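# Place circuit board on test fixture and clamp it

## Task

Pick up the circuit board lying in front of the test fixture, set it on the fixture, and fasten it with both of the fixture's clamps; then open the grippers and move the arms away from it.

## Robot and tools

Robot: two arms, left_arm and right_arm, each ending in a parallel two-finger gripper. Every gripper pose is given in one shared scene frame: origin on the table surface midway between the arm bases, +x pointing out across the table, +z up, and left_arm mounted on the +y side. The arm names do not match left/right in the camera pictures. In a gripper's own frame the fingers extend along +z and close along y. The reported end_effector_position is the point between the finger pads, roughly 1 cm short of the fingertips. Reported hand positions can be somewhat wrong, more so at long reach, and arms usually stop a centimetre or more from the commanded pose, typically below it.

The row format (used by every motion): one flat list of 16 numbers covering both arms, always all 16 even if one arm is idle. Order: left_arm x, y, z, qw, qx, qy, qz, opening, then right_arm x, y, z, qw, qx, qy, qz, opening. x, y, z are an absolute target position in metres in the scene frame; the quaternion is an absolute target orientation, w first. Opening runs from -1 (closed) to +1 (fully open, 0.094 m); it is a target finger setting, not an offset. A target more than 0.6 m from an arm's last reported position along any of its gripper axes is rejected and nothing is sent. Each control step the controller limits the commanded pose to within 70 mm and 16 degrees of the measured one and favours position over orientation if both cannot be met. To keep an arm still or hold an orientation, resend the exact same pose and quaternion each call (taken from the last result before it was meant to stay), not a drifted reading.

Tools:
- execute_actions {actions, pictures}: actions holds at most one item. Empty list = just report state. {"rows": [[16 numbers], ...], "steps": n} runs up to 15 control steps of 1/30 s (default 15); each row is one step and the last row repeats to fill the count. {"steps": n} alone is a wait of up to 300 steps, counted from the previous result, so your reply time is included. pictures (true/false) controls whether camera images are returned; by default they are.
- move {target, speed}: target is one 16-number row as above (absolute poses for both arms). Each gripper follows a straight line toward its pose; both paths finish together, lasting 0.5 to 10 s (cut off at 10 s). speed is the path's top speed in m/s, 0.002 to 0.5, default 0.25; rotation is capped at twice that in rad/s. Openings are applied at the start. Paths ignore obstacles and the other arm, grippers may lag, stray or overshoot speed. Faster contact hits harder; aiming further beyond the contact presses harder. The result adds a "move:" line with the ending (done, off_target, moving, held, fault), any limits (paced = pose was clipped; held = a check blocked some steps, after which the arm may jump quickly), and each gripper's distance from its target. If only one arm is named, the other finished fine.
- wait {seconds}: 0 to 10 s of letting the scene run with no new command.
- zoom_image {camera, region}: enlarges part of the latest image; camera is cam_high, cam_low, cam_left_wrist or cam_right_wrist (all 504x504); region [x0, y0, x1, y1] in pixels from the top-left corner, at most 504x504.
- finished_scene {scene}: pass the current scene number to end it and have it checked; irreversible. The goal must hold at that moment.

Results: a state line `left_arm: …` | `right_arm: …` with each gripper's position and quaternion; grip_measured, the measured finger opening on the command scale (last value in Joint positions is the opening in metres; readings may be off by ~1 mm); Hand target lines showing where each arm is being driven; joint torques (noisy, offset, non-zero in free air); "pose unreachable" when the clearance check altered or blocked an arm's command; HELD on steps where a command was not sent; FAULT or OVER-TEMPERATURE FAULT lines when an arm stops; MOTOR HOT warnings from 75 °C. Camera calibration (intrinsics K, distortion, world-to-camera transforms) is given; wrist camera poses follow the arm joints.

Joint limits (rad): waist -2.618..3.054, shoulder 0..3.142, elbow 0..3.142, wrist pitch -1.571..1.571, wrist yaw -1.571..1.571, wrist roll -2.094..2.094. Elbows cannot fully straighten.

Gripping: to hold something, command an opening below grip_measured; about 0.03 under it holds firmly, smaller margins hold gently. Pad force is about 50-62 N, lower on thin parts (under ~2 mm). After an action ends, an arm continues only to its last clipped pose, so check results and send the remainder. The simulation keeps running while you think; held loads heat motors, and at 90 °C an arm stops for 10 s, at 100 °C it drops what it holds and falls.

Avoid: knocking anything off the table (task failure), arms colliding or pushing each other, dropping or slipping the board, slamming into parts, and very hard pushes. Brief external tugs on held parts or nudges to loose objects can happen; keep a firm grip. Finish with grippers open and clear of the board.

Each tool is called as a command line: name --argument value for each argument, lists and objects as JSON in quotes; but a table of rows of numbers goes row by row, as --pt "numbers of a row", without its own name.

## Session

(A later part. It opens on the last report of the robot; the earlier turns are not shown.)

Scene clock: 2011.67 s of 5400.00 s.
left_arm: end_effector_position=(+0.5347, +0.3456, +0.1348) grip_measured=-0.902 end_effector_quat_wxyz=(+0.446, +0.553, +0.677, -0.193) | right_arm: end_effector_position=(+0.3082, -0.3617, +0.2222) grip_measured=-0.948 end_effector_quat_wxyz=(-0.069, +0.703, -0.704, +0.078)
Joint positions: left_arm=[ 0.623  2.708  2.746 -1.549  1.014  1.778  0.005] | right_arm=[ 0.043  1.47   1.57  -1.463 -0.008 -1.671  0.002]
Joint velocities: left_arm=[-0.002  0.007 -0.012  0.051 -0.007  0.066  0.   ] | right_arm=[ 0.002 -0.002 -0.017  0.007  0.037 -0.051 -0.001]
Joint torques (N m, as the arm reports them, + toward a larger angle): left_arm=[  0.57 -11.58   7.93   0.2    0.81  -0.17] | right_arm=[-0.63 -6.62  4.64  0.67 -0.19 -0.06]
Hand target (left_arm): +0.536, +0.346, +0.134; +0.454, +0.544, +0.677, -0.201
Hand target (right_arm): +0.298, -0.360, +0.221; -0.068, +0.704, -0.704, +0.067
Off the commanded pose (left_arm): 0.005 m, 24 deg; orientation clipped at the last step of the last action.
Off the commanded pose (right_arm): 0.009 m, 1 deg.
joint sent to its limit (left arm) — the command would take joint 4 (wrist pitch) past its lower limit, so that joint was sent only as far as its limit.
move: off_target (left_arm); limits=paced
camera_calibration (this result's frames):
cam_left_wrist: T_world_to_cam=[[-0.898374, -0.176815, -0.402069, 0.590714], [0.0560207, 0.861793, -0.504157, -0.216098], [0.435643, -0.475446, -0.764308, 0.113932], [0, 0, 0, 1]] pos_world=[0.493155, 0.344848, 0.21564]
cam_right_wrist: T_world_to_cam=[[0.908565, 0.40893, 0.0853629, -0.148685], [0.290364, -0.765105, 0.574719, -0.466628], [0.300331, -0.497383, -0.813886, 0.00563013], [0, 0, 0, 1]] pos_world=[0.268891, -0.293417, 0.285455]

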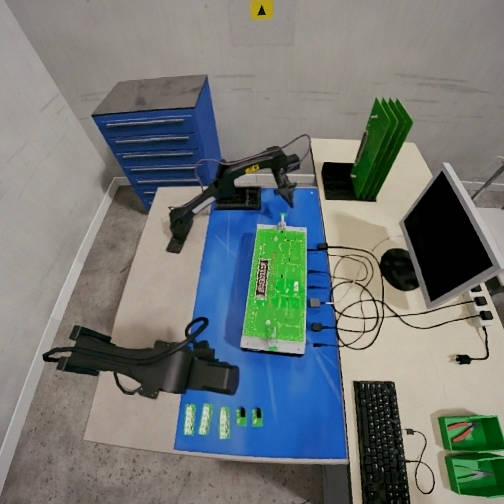

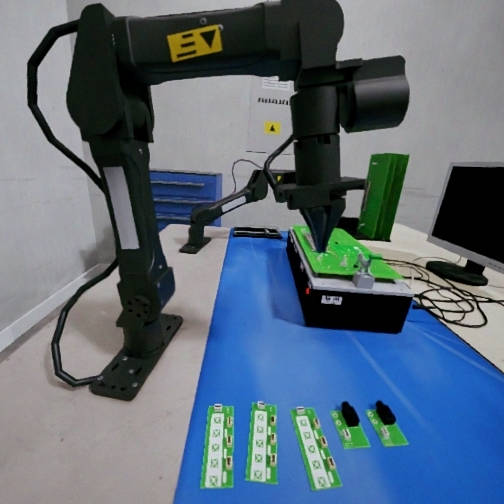

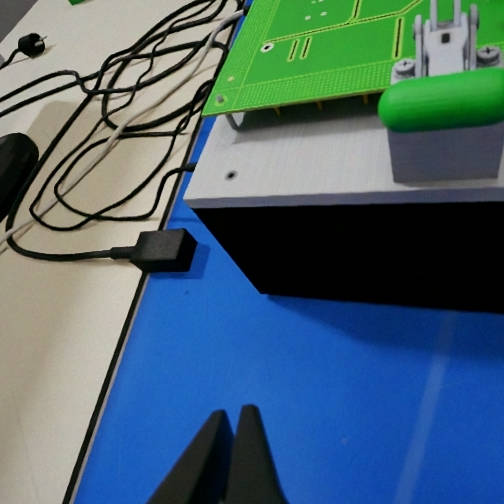

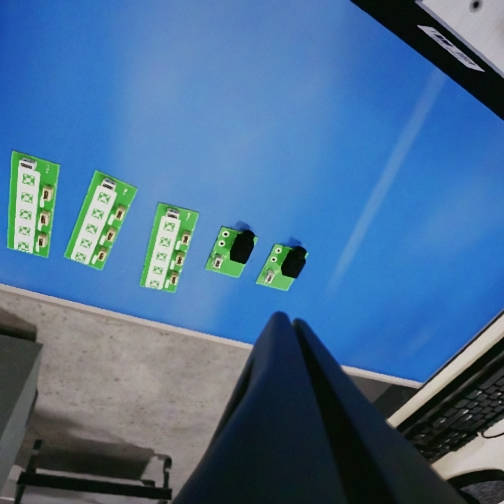

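move --target '[0.49,0.36,0.20,0.07,0.70,0.70,-0.07,-0.8,0.455,-0.35,0.21,-0.07,0.70,-0.70,0.07,-0.8]' --speed 0.2

move --target '[0.49,0.34,0.147,0.07,0.70,0.70,-0.07,-0.8,0.455,-0.345,0.155,-0.07,0.70,-0.70,0.07,-0.8]' --speed 0.1

move --target '[0.487,0.24,0.16,0.07,0.70,0.70,-0.07,-0.8,0.46,-0.235,0.172,-0.07,0.70,-0.70,0.07,-0.8]' --speed 0.04

Scene clock: 2030.23 s of 5400.00 s.
left_arm: end_effector_position=(+0.4948, +0.3639, +0.1975) grip_measured=-0.802 end_effector_quat_wxyz=(+0.171, +0.678, +0.712, +0.068) | right_arm: end_effector_position=(+0.4535, -0.3553, +0.2043) grip_measured=-0.802 end_effector_quat_wxyz=(-0.069, +0.704, -0.704, +0.070)
Joint positions: left_arm=[ 0.464  2.348  2.623 -1.549  0.226  1.77   0.009] | right_arm=[ 0.093  2.068  2.225 -1.531 -0.009 -1.623  0.009]
Joint velocities: left_arm=[-0.012 -0.007  0.002 -0.037 -0.11   0.022  0.   ] | right_arm=[ 0.007  0.002 -0.002 -0.095  0.022  0.081 -0.   ]
Joint torques (N m, as the arm reports them, + toward a larger angle): left_arm=[ -0.51 -12.57   4.98   0.57   0.15  -0.01] | right_arm=[ 0.51 -9.21  8.64  0.63  0.    0.09]
Hand target (left_arm): +0.490, +0.360, +0.201; +0.168, +0.683, +0.708, +0.066
Hand target (right_arm): +0.455, -0.351, +0.208; -0.071, +0.704, -0.703, +0.071
Off the commanded pose (left_arm): 0.007 m, 20 deg; orientation clipped at the last step of the last action.
Off the commanded pose (right_arm): 0.008 m, 0 deg.
joint sent to its limit (left arm) — the command would take joint 4 (wrist pitch) past its lower limit, so that joint was sent only as far as its limit.
After step 90, 12.73 s passed at rest.
move: off_target (left_arm); limits=paced
camera_calibration (this result's frames):
cam_left_wrist: T_world_to_cam=[[-0.926014, 0.145108, -0.348486, 0.469297], [0.0505713, 0.962531, 0.266414, -0.384178], [0.374087, 0.22908, -0.898655, -0.0115098], [0, 0, 0, 1]] pos_world=[0.45831, 0.304321, 0.25555]
cam_right_wrist: T_world_to_cam=[[0.90857, 0.410027, 0.0798688, -0.280351], [0.298338, -0.770743, 0.562982, -0.496849], [0.292396, -0.487681, -0.822601, -0.0405136], [0, 0, 0, 1]] pos_world=[0.414793, -0.287749, 0.268782]

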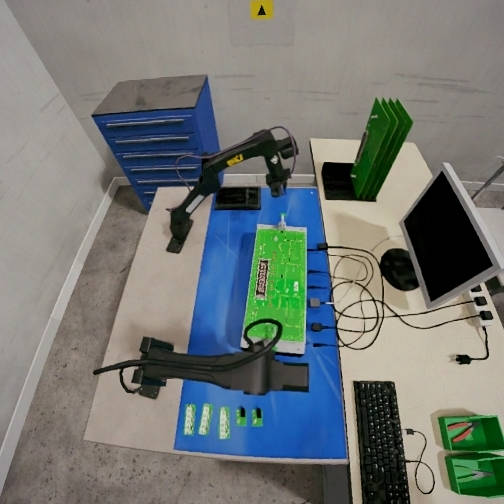

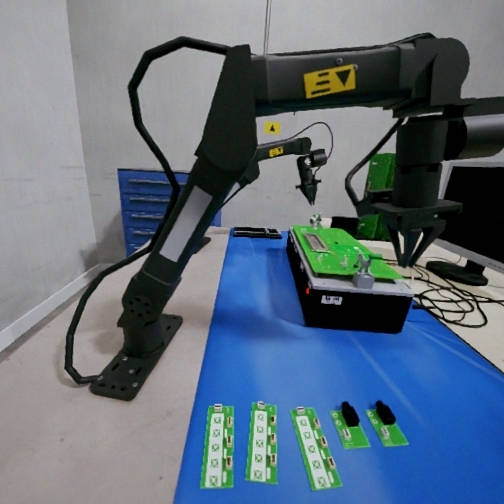

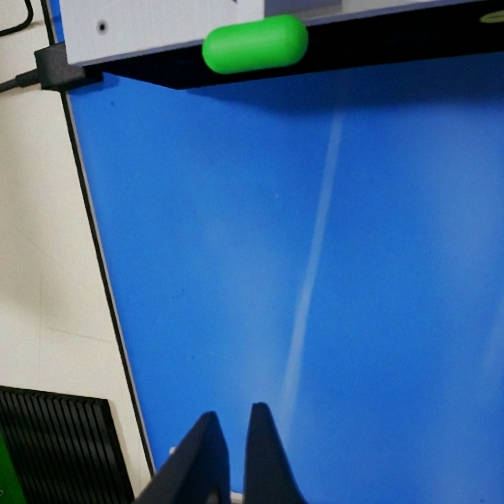

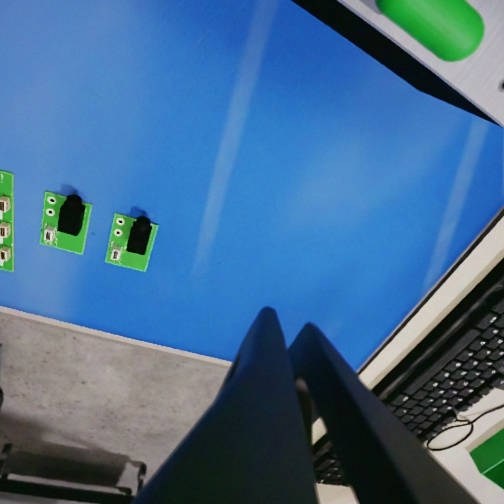

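Scene clock: 2032.40 s of 5400.00 s.
left_arm: end_effector_position=(+0.4923, +0.3433, +0.1617) grip_measured=-0.802 end_effector_quat_wxyz=(+0.140, +0.694, +0.706, +0.026) | right_arm: end_effector_position=(+0.4590, -0.3486, +0.1501) grip_measured=-0.802 end_effector_quat_wxyz=(-0.068, +0.704, -0.704, +0.067)
Joint positions: left_arm=[ 0.419  2.382  2.555 -1.548  0.209  1.77   0.009] | right_arm=[ 0.109  2.025  1.937 -1.291 -0.009 -1.607  0.009]
Joint velocities: left_arm=[-0.002 -0.002 -0.002 -0.051 -0.095 -0.007 -0.001] | right_arm=[-0.002 -0.012 -0.007  0.022 -0.051 -0.022  0.   ]
Joint torques (N m, as the arm reports them, + toward a larger angle): left_arm=[-0.68 -9.99  4.87  0.41  0.13 -0.1 ] | right_arm=[  0.5  -12.25   5.01   0.77   0.04   0.1 ]
Hand target (left_arm): +0.489, +0.340, +0.147; +0.127, +0.695, +0.707, +0.007
Hand target (right_arm): +0.455, -0.345, +0.155; -0.070, +0.704, -0.704, +0.070
Off the commanded pose (left_arm): 0.015 m, 14 deg.
Off the commanded pose (right_arm): 0.007 m, 0 deg.
joint sent to its limit (left arm) — the command would take joint 4 (wrist pitch) past its lower limit, so that joint was sent only as far as its limit.
move: off_target (left_arm)
camera_calibration (this result's frames):
cam_left_wrist: T_world_to_cam=[[-0.94997, 0.180427, -0.254956, 0.44206], [0.116148, 0.961804, 0.247878, -0.383669], [0.289942, 0.205863, -0.934641, 0.0172267], [0, 0, 0, 1]] pos_world=[0.459511, 0.285708, 0.22391]
cam_right_wrist: T_world_to_cam=[[0.908835, 0.41004, 0.0767234, -0.283397], [0.301349, -0.77251, 0.558943, -0.464251], [0.288459, -0.484866, -0.825649, -0.0802294], [0, 0, 0, 1]] pos_world=[0.420605, -0.281335, 0.214991]

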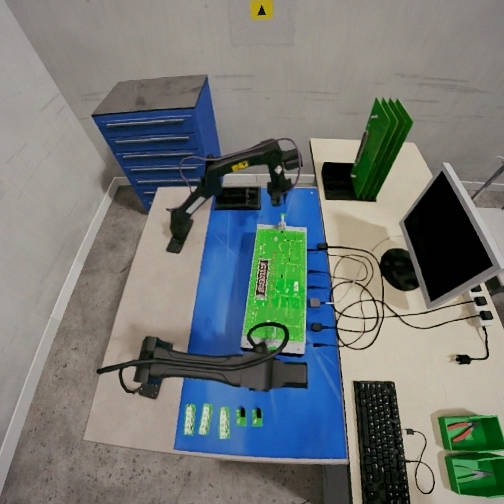

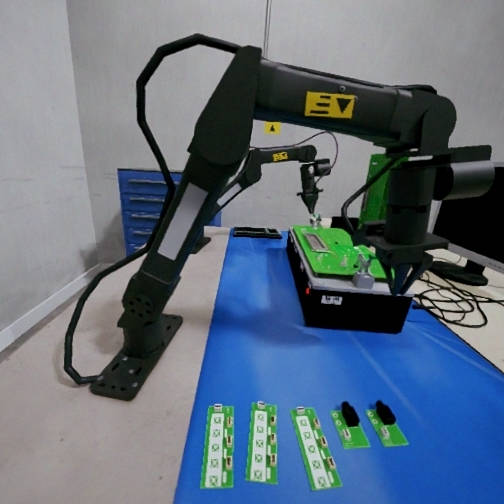

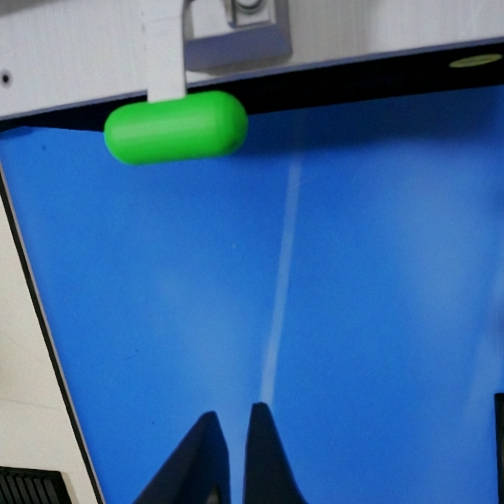

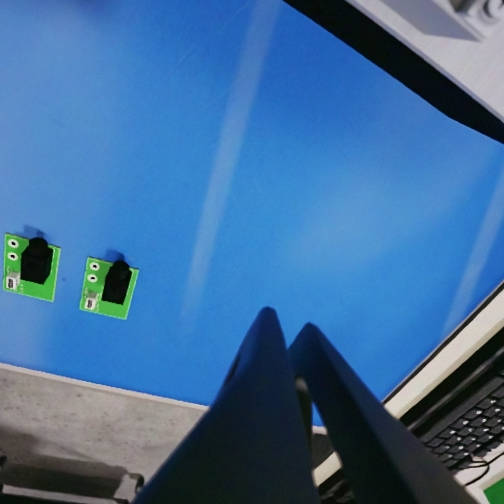

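Scene clock: 2035.73 s of 5400.00 s.
left_arm: end_effector_position=(+0.4946, +0.2905, +0.1605) grip_measured=-0.802 end_effector_quat_wxyz=(+0.086, +0.686, +0.720, +0.054) | right_arm: end_effector_position=(+0.4571, -0.2765, +0.1762) grip_measured=-0.802 end_effector_quat_wxyz=(-0.033, +0.688, -0.717, +0.111)
Joint positions: left_arm=[ 0.256  2.362  2.528 -1.541  0.054  1.59   0.009] | right_arm=[ 0.34   2.074  2.11  -1.43   0.15  -1.348  0.009]
Joint velocities: left_arm=[-0.007 -0.012 -0.007 -0.022 -0.022 -0.022 -0.   ] | right_arm=[-0.002  0.002 -0.002 -0.022 -0.037 -0.051  0.   ]
Joint torques (N m, as the arm reports them, + toward a larger angle): left_arm=[ -5.31 -12.27   4.52   0.35   1.56  -0.21] | right_arm=[ 3.06 -8.34  8.49  0.95 -0.94  0.12]
Hand target (left_arm): +0.488, +0.242, +0.161; +0.126, +0.700, +0.703, -0.006
Hand target (right_arm): +0.460, -0.236, +0.173; -0.071, +0.704, -0.703, +0.073
Off the commanded pose (left_arm): 0.051 m, 15 deg.
Off the commanded pose (right_arm): 0.042 m, 7 deg.
joint sent to its limit (left arm) — the command would take joint 4 (wrist pitch) past its lower limit, so that joint was sent only as far as its limit.
move: off_target (left_arm, right_arm)
camera_calibration (this result's frames):
cam_left_wrist: T_world_to_cam=[[-0.966515, 0.165487, -0.196119, 0.456494], [0.0886022, 0.932481, 0.350185, -0.327129], [0.240828, 0.321083, -0.915919, 0.0141133], [0, 0, 0, 1]] pos_world=[0.466794, 0.224966, 0.217009]
cam_right_wrist: T_world_to_cam=[[0.927952, 0.369715, 0.0470678, -0.327833], [0.255366, -0.72271, 0.642245, -0.40245], [0.271464, -0.583953, -0.765053, -0.0534466], [0, 0, 0, 1]] pos_world=[0.421494, -0.20086, 0.233012]

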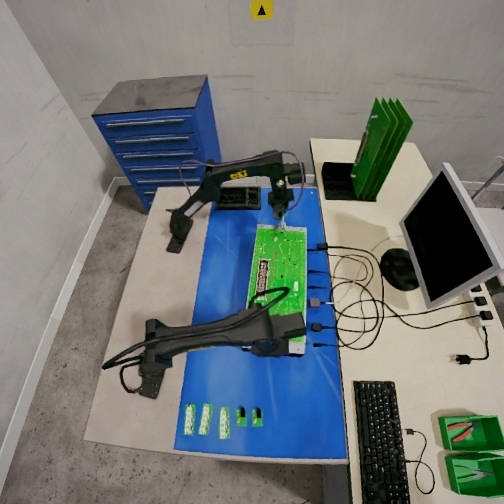

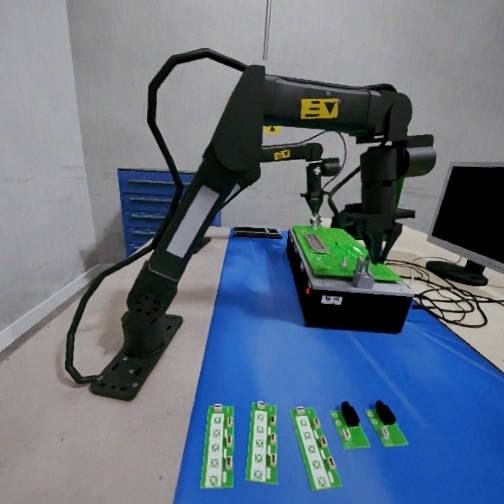

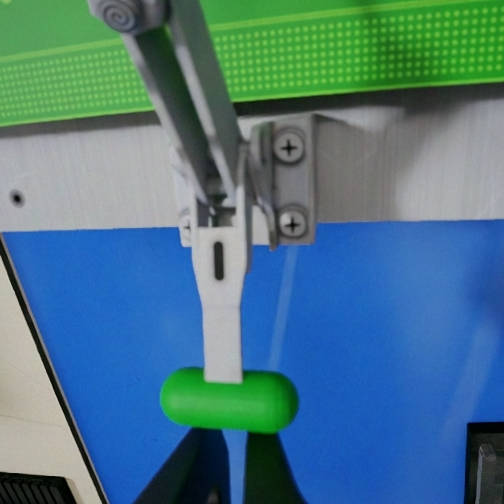

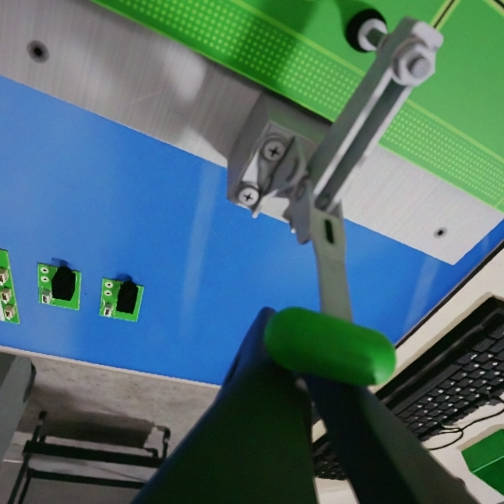

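move --target '[0.49,0.255,0.19,0.07,0.70,0.70,-0.07,-0.8,0.46,-0.24,0.185,-0.07,0.70,-0.70,0.07,-0.8]' --speed 0.03

Scene clock: 2045.83 s of 5400.00 s.
left_arm: end_effector_position=(+0.4946, +0.2718, +0.1775) grip_measured=-0.802 end_effector_quat_wxyz=(+0.131, +0.689, +0.712, +0.037) | right_arm: end_effector_position=(+0.4539, -0.2756, +0.1857) grip_measured=-0.802 end_effector_quat_wxyz=(-0.031, +0.688, -0.718, +0.102)
Joint positions: left_arm=[ 0.251  2.329  2.528 -1.538  0.145  1.591  0.009] | right_arm=[ 0.339  2.093  2.184 -1.498  0.137 -1.347  0.009]
Joint velocities: left_arm=[-0.017  0.002 -0.012 -0.095 -0.007  0.022  0.   ] | right_arm=[ 0.012 -0.007 -0.007 -0.037  0.022 -0.037 -0.001]
Joint torques (N m, as the arm reports them, + toward a larger angle): left_arm=[ -1.29 -12.65   6.45   0.37   0.72  -0.07] | right_arm=[ 2.35 -8.82  8.83  0.97 -0.87  0.04]
Hand target (left_arm): +0.490, +0.255, +0.190; +0.156, +0.693, +0.704, +0.019
Hand target (right_arm): +0.459, -0.241, +0.186; -0.069, +0.704, -0.703, +0.071
Off the commanded pose (left_arm): 0.021 m, 14 deg.
Off the commanded pose (right_arm): 0.036 m, 6 deg.
joint sent to its limit (left arm) — the command would take joint 4 (wrist pitch) past its lower limit, so that joint was sent only as far as its limit.
After step 90, 2.60 s passed at rest.
move: off_target (left_arm, right_arm)
camera_calibration (this result's frames):
cam_left_wrist: T_world_to_cam=[[-0.952882, 0.170263, -0.25105, 0.464619], [0.0991596, 0.956986, 0.272664, -0.313849], [0.286676, 0.234923, -0.928778, 0.0387458], [0, 0, 0, 1]] pos_world=[0.462741, 0.212139, 0.238204]
cam_right_wrist: T_world_to_cam=[[0.928963, 0.36845, 0.0356742, -0.324389], [0.26487, -0.72893, 0.631272, -0.411072], [0.258596, -0.576979, -0.774741, -0.0352474], [0, 0, 0, 1]] pos_world=[0.41934, -0.200459, 0.243763]

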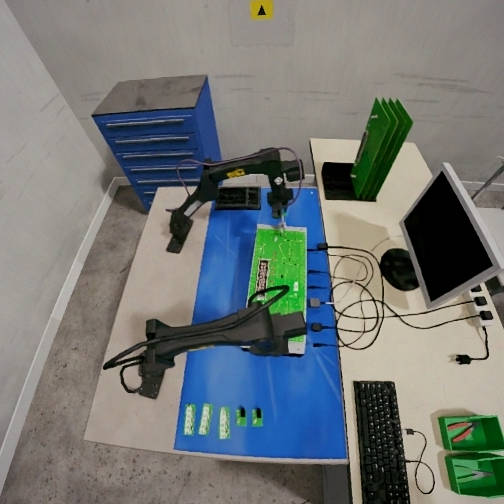

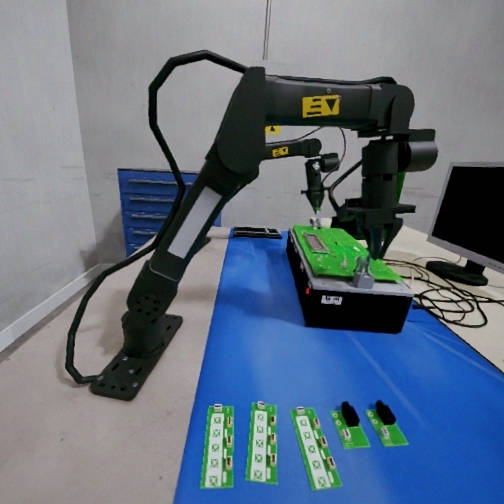

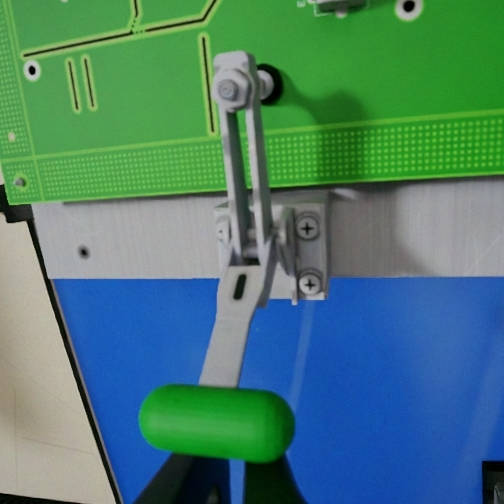

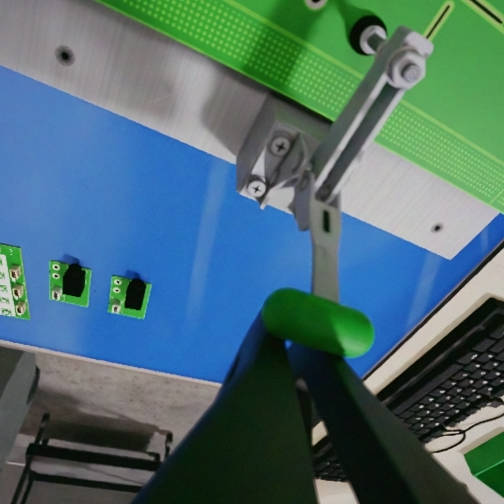

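move --target '[0.487,0.20,0.172,0.07,0.70,0.70,-0.07,-0.8,0.463,-0.205,0.172,-0.07,0.70,-0.70,0.07,-0.8]' --speed 0.03

Scene clock: 2054.03 s of 5400.00 s.
left_arm: end_effector_position=(+0.4934, +0.2600, +0.1777) grip_measured=-0.802 end_effector_quat_wxyz=(+0.094, +0.678, +0.725, +0.070) | right_arm: end_effector_position=(+0.4546, -0.2676, +0.1917) grip_measured=-0.802 end_effector_quat_wxyz=(-0.018, +0.679, -0.721, +0.140)
Joint positions: left_arm=[ 0.183  2.324  2.528 -1.541  0.025  1.501  0.009] | right_arm=[ 0.393  2.095  2.198 -1.502  0.226 -1.283  0.009]
Joint velocities: left_arm=[ 0.022  0.007 -0.002 -0.037 -0.022 -0.022 -0.   ] | right_arm=[-0.007 -0.017  0.002  0.022  0.022 -0.066  0.001]
Joint torques (N m, as the arm reports them, + toward a larger angle): left_arm=[ -6.33 -10.57   5.3    0.45   1.75  -0.19] | right_arm=[ 3.98 -6.25  8.02  1.19 -1.53  0.13]
Hand target (left_arm): +0.485, +0.203, +0.174; +0.133, +0.698, +0.703, -0.000
Hand target (right_arm): +0.458, -0.208, +0.175; -0.067, +0.704, -0.703, +0.073
Off the commanded pose (left_arm): 0.061 m, 17 deg; orientation clipped at the last step of the last action.
Off the commanded pose (right_arm): 0.066 m, 11 deg.
joint sent to its limit (left arm) — the command would take joint 4 (wrist pitch) past its lower limit, so that joint was sent only as far as its limit.
After step 90, 0.83 s passed at rest.
move: off_target (left_arm, right_arm); limits=paced
camera_calibration (this result's frames):
cam_left_wrist: T_world_to_cam=[[-0.962515, 0.148721, -0.22682, 0.471641], [0.0583612, 0.93024, 0.36228, -0.291347], [0.264876, 0.335462, -0.90405, 0.0222446], [0, 0, 0, 1]] pos_world=[0.465073, 0.193418, 0.232637]
cam_right_wrist: T_world_to_cam=[[0.935714, 0.350001, 0.0440252, -0.337826], [0.224817, -0.687852, 0.690158, -0.391296], [0.271839, -0.635893, -0.722319, -0.0580035], [0, 0, 0, 1]] pos_world=[0.419846, -0.187798, 0.243032]

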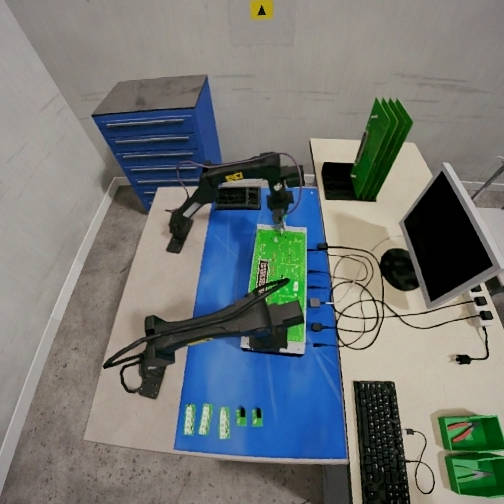

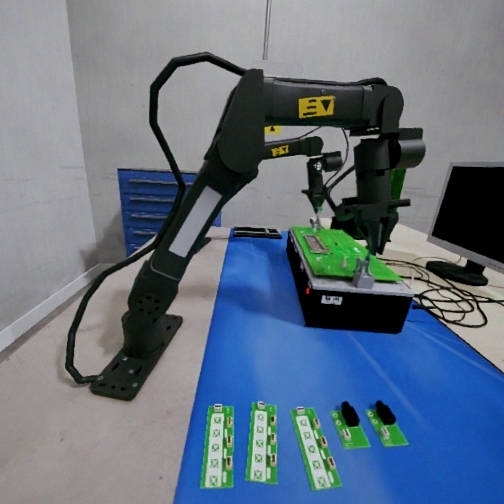

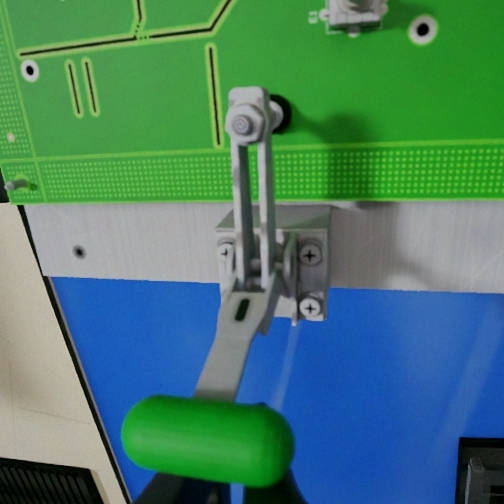

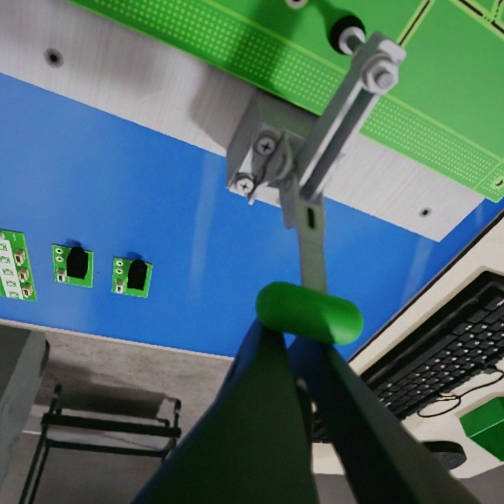

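move --target '[0.487,0.20,0.205,0.07,0.70,0.70,-0.07,-0.8,0.463,-0.205,0.205,-0.07,0.70,-0.70,0.07,-0.8]' --speed 0.02

Scene clock: 2066.07 s of 5400.00 s.
left_arm: end_effector_position=(+0.4890, +0.2553, +0.1922) grip_measured=-0.802 end_effector_quat_wxyz=(+0.096, +0.677, +0.724, +0.085) | right_arm: end_effector_position=(+0.4604, -0.2135, +0.2027) grip_measured=-0.802 end_effector_quat_wxyz=(-0.077, +0.702, -0.703, +0.084)
Joint positions: left_arm=[ 0.165  2.292  2.528 -1.55   0.003  1.486  0.009] | right_arm=[ 0.448  2.173  2.378 -1.561  0.076 -1.276  0.009]
Joint velocities: left_arm=[ 0.007 -0.012 -0.007  0.022 -0.095 -0.066 -0.   ] | right_arm=[ 0.002  0.002 -0.007 -0.007  0.051 -0.007  0.   ]
Joint torques (N m, as the arm reports them, + toward a larger angle): left_arm=[ -5.8  -11.76   7.34   0.58   1.66  -0.17] | right_arm=[ 0.47 -9.4   8.56  0.83 -0.09  0.08]
Hand target (left_arm): +0.485, +0.202, +0.206; +0.157, +0.696, +0.700, +0.033
Hand target (right_arm): +0.464, -0.205, +0.204; -0.087, +0.702, -0.702, +0.080
Off the commanded pose (left_arm): 0.057 m, 18 deg; orientation clipped at the last step of the last action.
Off the commanded pose (right_arm): 0.009 m, 2 deg.
joint sent to its limit (left arm) — the command would take joint 4 (wrist pitch) past its lower limit, so that joint was sent only as far as its limit.
joint sent to its limit (right arm) — the command would take joint 4 (wrist pitch) past its lower limit, so that joint was sent only as far as its limit.
After step 90, 1.33 s passed at rest.
move: off_target (left_arm); limits=paced
camera_calibration (this result's frames):
cam_left_wrist: T_world_to_cam=[[-0.957345, 0.150729, -0.246517, 0.472123], [0.0477651, 0.923976, 0.379457, -0.288412], [0.284971, 0.351496, -0.891763, 0.0217719], [0, 0, 0, 1]] pos_world=[0.459556, 0.18767, 0.245241]
cam_right_wrist: T_world_to_cam=[[0.90639, 0.409081, 0.105405, -0.348964], [0.278886, -0.766862, 0.578053, -0.382009], [0.317302, -0.494545, -0.809163, 0.0096151], [0, 0, 0, 1]] pos_world=[0.419783, -0.145439, 0.265384]

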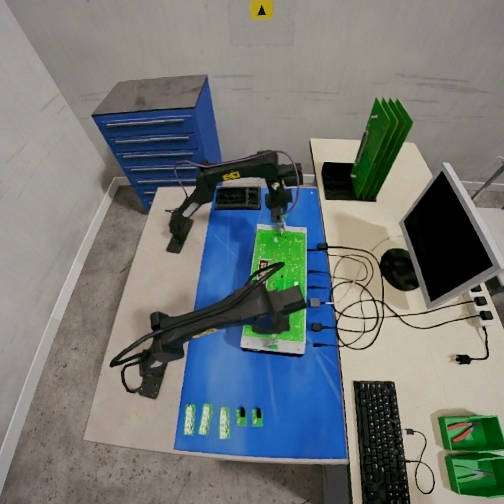

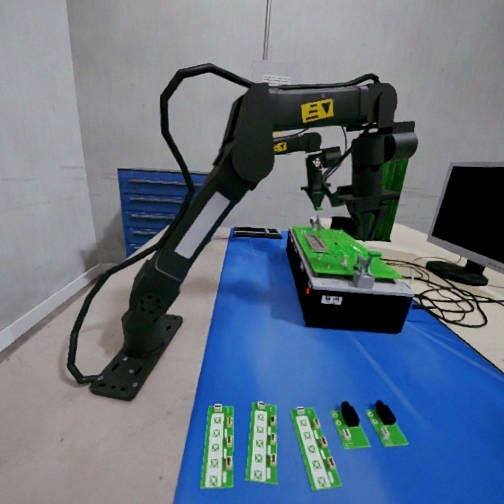

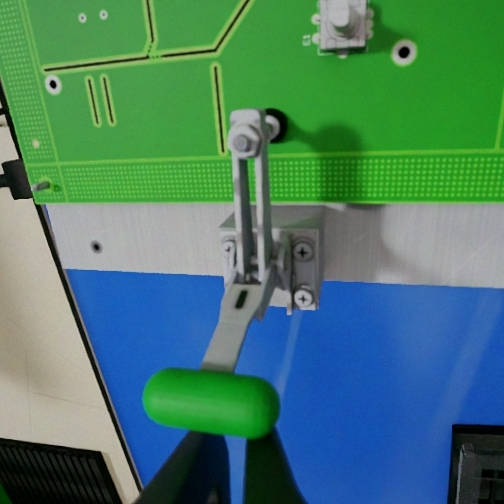

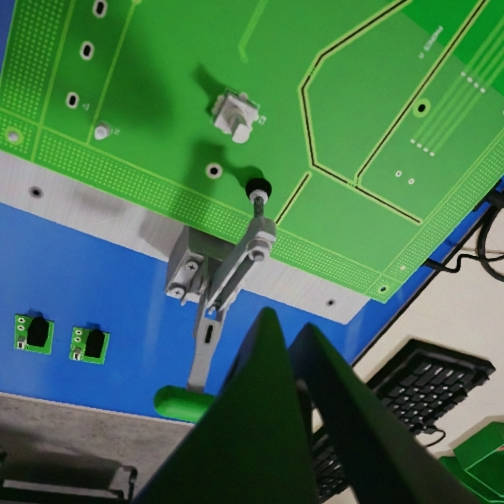

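move --target '[0.487,0.235,0.195,0.07,0.70,0.70,-0.07,-0.8,0.39,-0.21,0.19,-0.07,0.70,-0.70,0.07,-0.95]' --speed 0.06

move --target '[0.487,0.235,0.195,0.07,0.70,0.70,-0.07,-0.8,0.385,-0.21,0.145,-0.07,0.70,-0.70,0.07,-0.95]' --speed 0.04

Scene clock: 2081.17 s of 5400.00 s.
left_arm: end_effector_position=(+0.4890, +0.2643, +0.1928) grip_measured=-0.802 end_effector_quat_wxyz=(+0.121, +0.683, +0.718, +0.059) | right_arm: end_effector_position=(+0.3955, -0.2119, +0.1877) grip_measured=-0.948 end_effector_quat_wxyz=(-0.065, +0.704, -0.704, +0.072)
Joint positions: left_arm=[ 0.215  2.292  2.528 -1.551  0.089  1.543  0.009] | right_arm=[ 0.501  1.878  1.884 -1.398  0.076 -1.223  0.002]
Joint velocities: left_arm=[ 0.002 -0.007 -0.002 -0.022 -0.037 -0.007 -0.001] | right_arm=[-0.017 -0.012  0.007  0.007 -0.007  0.081  0.001]
Joint torques (N m, as the arm reports them, + toward a larger angle): left_arm=[ -2.09 -11.17   5.67   0.53   1.26   0.  ] | right_arm=[  0.47 -10.47   4.77   0.76   0.01   0.13]
Hand target (left_arm): +0.486, +0.236, +0.195; +0.156, +0.694, +0.703, +0.018
Hand target (right_arm): +0.390, -0.209, +0.190; -0.070, +0.704, -0.704, +0.071
Off the commanded pose (left_arm): 0.029 m, 16 deg; orientation clipped at the last step of the last action.
Off the commanded pose (right_arm): 0.006 m, 1 deg.
joint sent to its limit (left arm) — the command would take joint 4 (wrist pitch) past its lower limit, so that joint was sent only as far as its limit.
After step 90, 9.17 s passed at rest.
move: off_target (left_arm); limits=paced
camera_calibration (this result's frames):
cam_left_wrist: T_world_to_cam=[[-0.952583, 0.158558, -0.259703, 0.469089], [0.0713806, 0.946128, 0.315825, -0.302134], [0.295789, 0.282312, -0.912584, 0.0361853], [0, 0, 0, 1]] pos_world=[0.457709, 0.201264, 0.250268]
cam_right_wrist: T_world_to_cam=[[0.908803, 0.410587, 0.0741307, -0.284025], [0.29979, -0.766185, 0.568407, -0.360332], [0.290179, -0.494346, -0.819401, 0.0315651], [0, 0, 0, 1]] pos_world=[0.356987, -0.14386, 0.251735]

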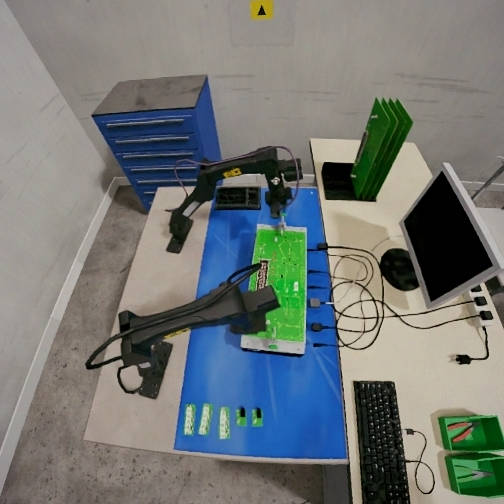

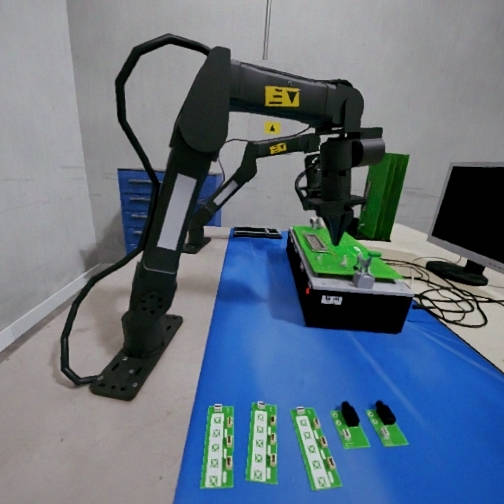

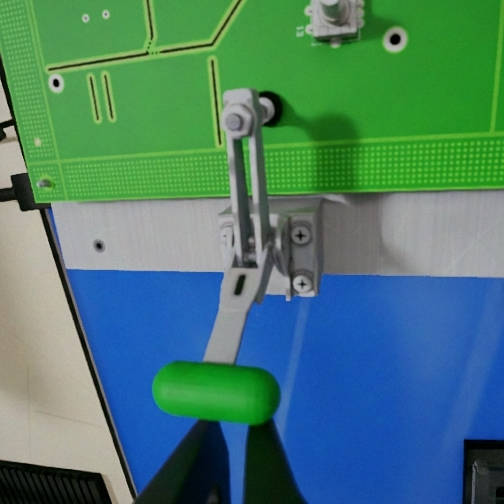

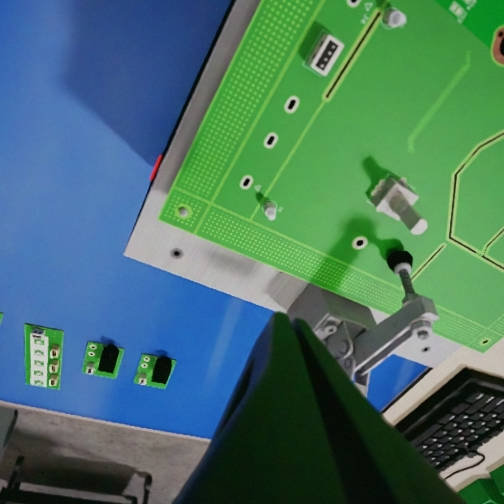

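Scene clock: 2084.93 s of 5400.00 s.
left_arm: end_effector_position=(+0.4890, +0.2662, +0.1928) grip_measured=-0.802 end_effector_quat_wxyz=(+0.120, +0.683, +0.718, +0.061) | right_arm: end_effector_position=(+0.3904, -0.2138, +0.1419) grip_measured=-0.948 end_effector_quat_wxyz=(-0.064, +0.703, -0.705, +0.071)
Joint positions: left_arm=[ 0.218  2.292  2.528 -1.551  0.084  1.545  0.009] | right_arm=[ 0.501  1.829  1.638 -1.203  0.076 -1.219  0.002]
Joint velocities: left_arm=[-0.002  0.012 -0.002 -0.037  0.022 -0.022  0.001] | right_arm=[-0.007  0.002  0.002 -0.037  0.007 -0.007 -0.   ]
Joint torques (N m, as the arm reports them, + toward a larger angle): left_arm=[ -2.46 -11.3    5.74   0.54   1.25  -0.04] | right_arm=[  0.65 -10.51   4.99   0.84   0.     0.09]
Hand target (left_arm): +0.486, +0.236, +0.195; +0.156, +0.694, +0.703, +0.019
Hand target (right_arm): +0.385, -0.210, +0.145; -0.070, +0.704, -0.704, +0.070
Off the commanded pose (left_arm): 0.031 m, 16 deg; orientation clipped at the last step of the last action.
Off the commanded pose (right_arm): 0.007 m, 1 deg.
joint sent to its limit (left arm) — the command would take joint 4 (wrist pitch) past its lower limit, so that joint was sent only as far as its limit.
move: off_target (left_arm); limits=paced
camera_calibration (this result's frames):
cam_left_wrist: T_world_to_cam=[[-0.952885, 0.157919, -0.258981, 0.468946], [0.0696077, 0.944847, 0.320028, -0.303463], [0.295236, 0.286923, -0.911324, 0.0344113], [0, 0, 0, 1]] pos_world=[0.457816, 0.202798, 0.249925]
cam_right_wrist: T_world_to_cam=[[0.910488, 0.407187, 0.0721863, -0.276238], [0.298117, -0.767267, 0.567827, -0.333685], [0.286598, -0.49548, -0.819976, -0.00421242], [0, 0, 0, 1]] pos_world=[0.352196, -0.145633, 0.205962]

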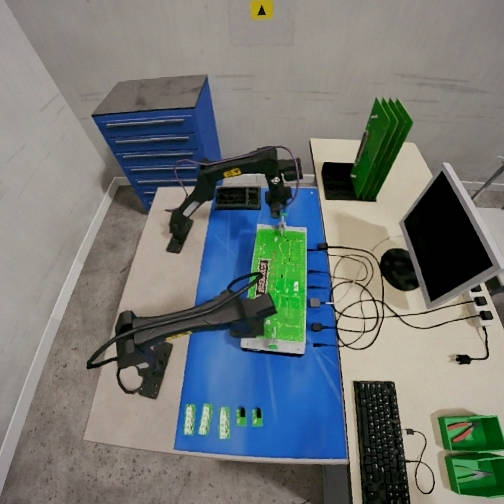

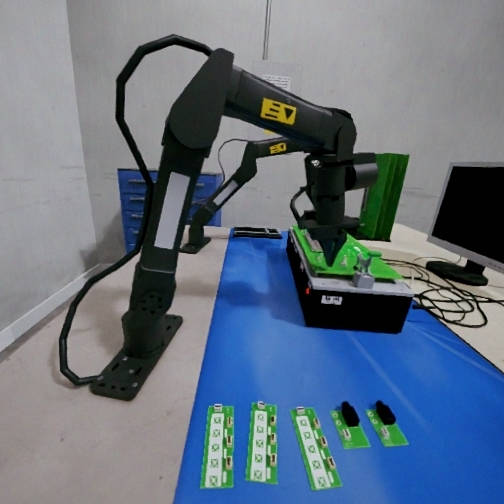

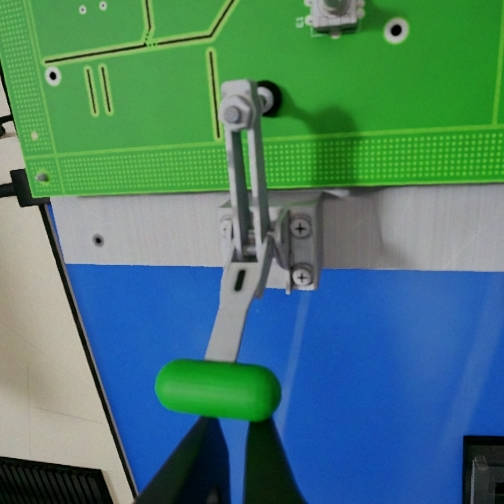

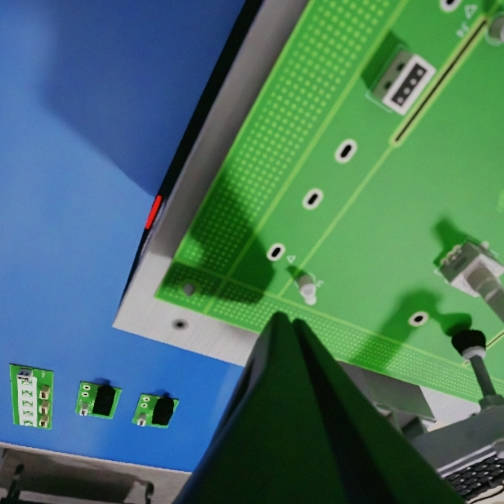

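move --target '[0.487,0.235,0.195,0.07,0.70,0.70,-0.07,-0.8,0.385,-0.212,0.112,-0.07,0.70,-0.70,0.07,-0.95]' --speed 0.015

Scene clock: 2098.50 s of 5400.00 s.
left_arm: end_effector_position=(+0.4890, +0.2660, +0.1928) grip_measured=-0.802 end_effector_quat_wxyz=(+0.121, +0.682, +0.718, +0.060) | right_arm: end_effector_position=(+0.3947, -0.2129, +0.1292) grip_measured=-0.948 end_effector_quat_wxyz=(-0.088, +0.700, -0.704, +0.084)
Joint positions: left_arm=[ 0.219  2.292  2.528 -1.551  0.089  1.545  0.009] | right_arm=[ 0.501  1.794  1.532 -1.078  0.079 -1.219  0.002]
Joint velocities: left_arm=[ 0.027 -0.007  0.007 -0.022 -0.022  0.022  0.001] | right_arm=[ 0.017  0.007 -0.007 -0.007 -0.007  0.007  0.   ]
Joint torques (N m, as the arm reports them, + toward a larger angle): left_arm=[ -2.8  -11.32   5.48   0.49   1.21  -0.01] | right_arm=[ 0.32 -7.66  3.27  0.98 -0.05  0.04]
Hand target (left_arm): +0.486, +0.236, +0.195; +0.156, +0.694, +0.702, +0.019
Hand target (right_arm): +0.384, -0.212, +0.113; -0.070, +0.704, -0.704, +0.070
Off the commanded pose (left_arm): 0.031 m, 16 deg; orientation clipped at the last step of the last action.
Off the commanded pose (right_arm): 0.020 m, 3 deg.
joint sent to its limit (left arm) — the command would take joint 4 (wrist pitch) past its lower limit, so that joint was sent only as far as its limit.
After step 90, 0.83 s passed at rest.
move: off_target (left_arm, right_arm); limits=paced
camera_calibration (this result's frames):
cam_left_wrist: T_world_to_cam=[[-0.952861, 0.156789, -0.259757, 0.469438], [0.0694849, 0.946144, 0.316203, -0.302847], [0.295345, 0.283248, -0.912437, 0.0356608], [0, 0, 0, 1]] pos_world=[0.45782, 0.202833, 0.250239]
cam_right_wrist: T_world_to_cam=[[0.905581, 0.404988, 0.126126, -0.285143], [0.267798, -0.776463, 0.570429, -0.317363], [0.328949, -0.482793, -0.811605, -0.0304847], [0, 0, 0, 1]] pos_world=[0.353237, -0.145659, 0.192255]

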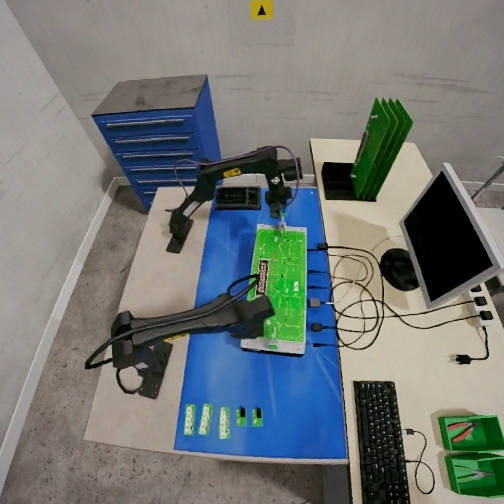

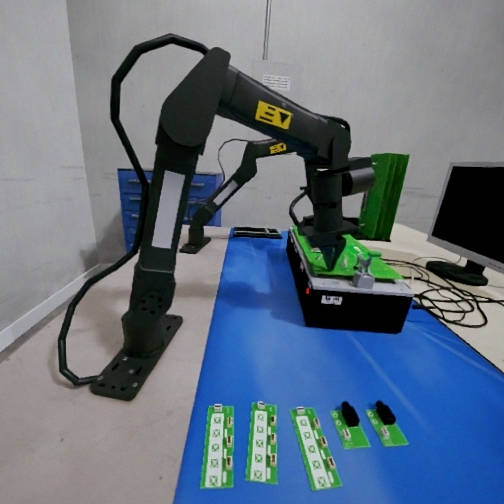

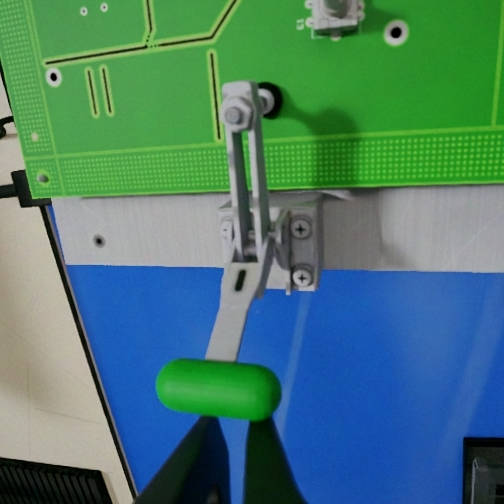

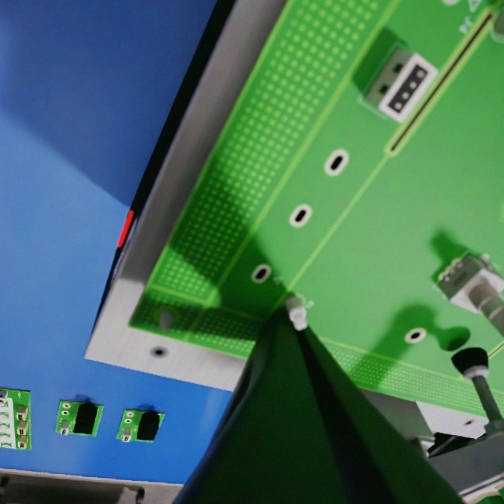

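zoom_image --camera "cam_right_wrist" --region '[90,260,250,380]'

Region (90, 260, 250, 380) of cam_right_wrist's 504x504 image, scaled by 3.150, with more detail than that image has; it fills the top 378 rows of this view, and the rest is white.

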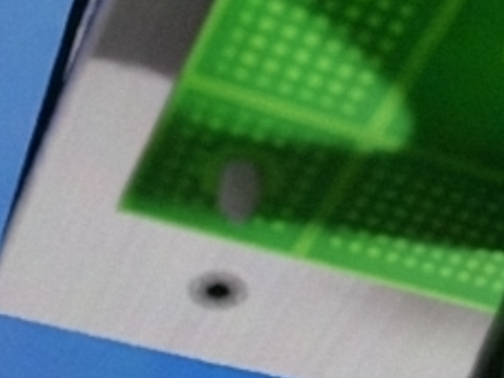

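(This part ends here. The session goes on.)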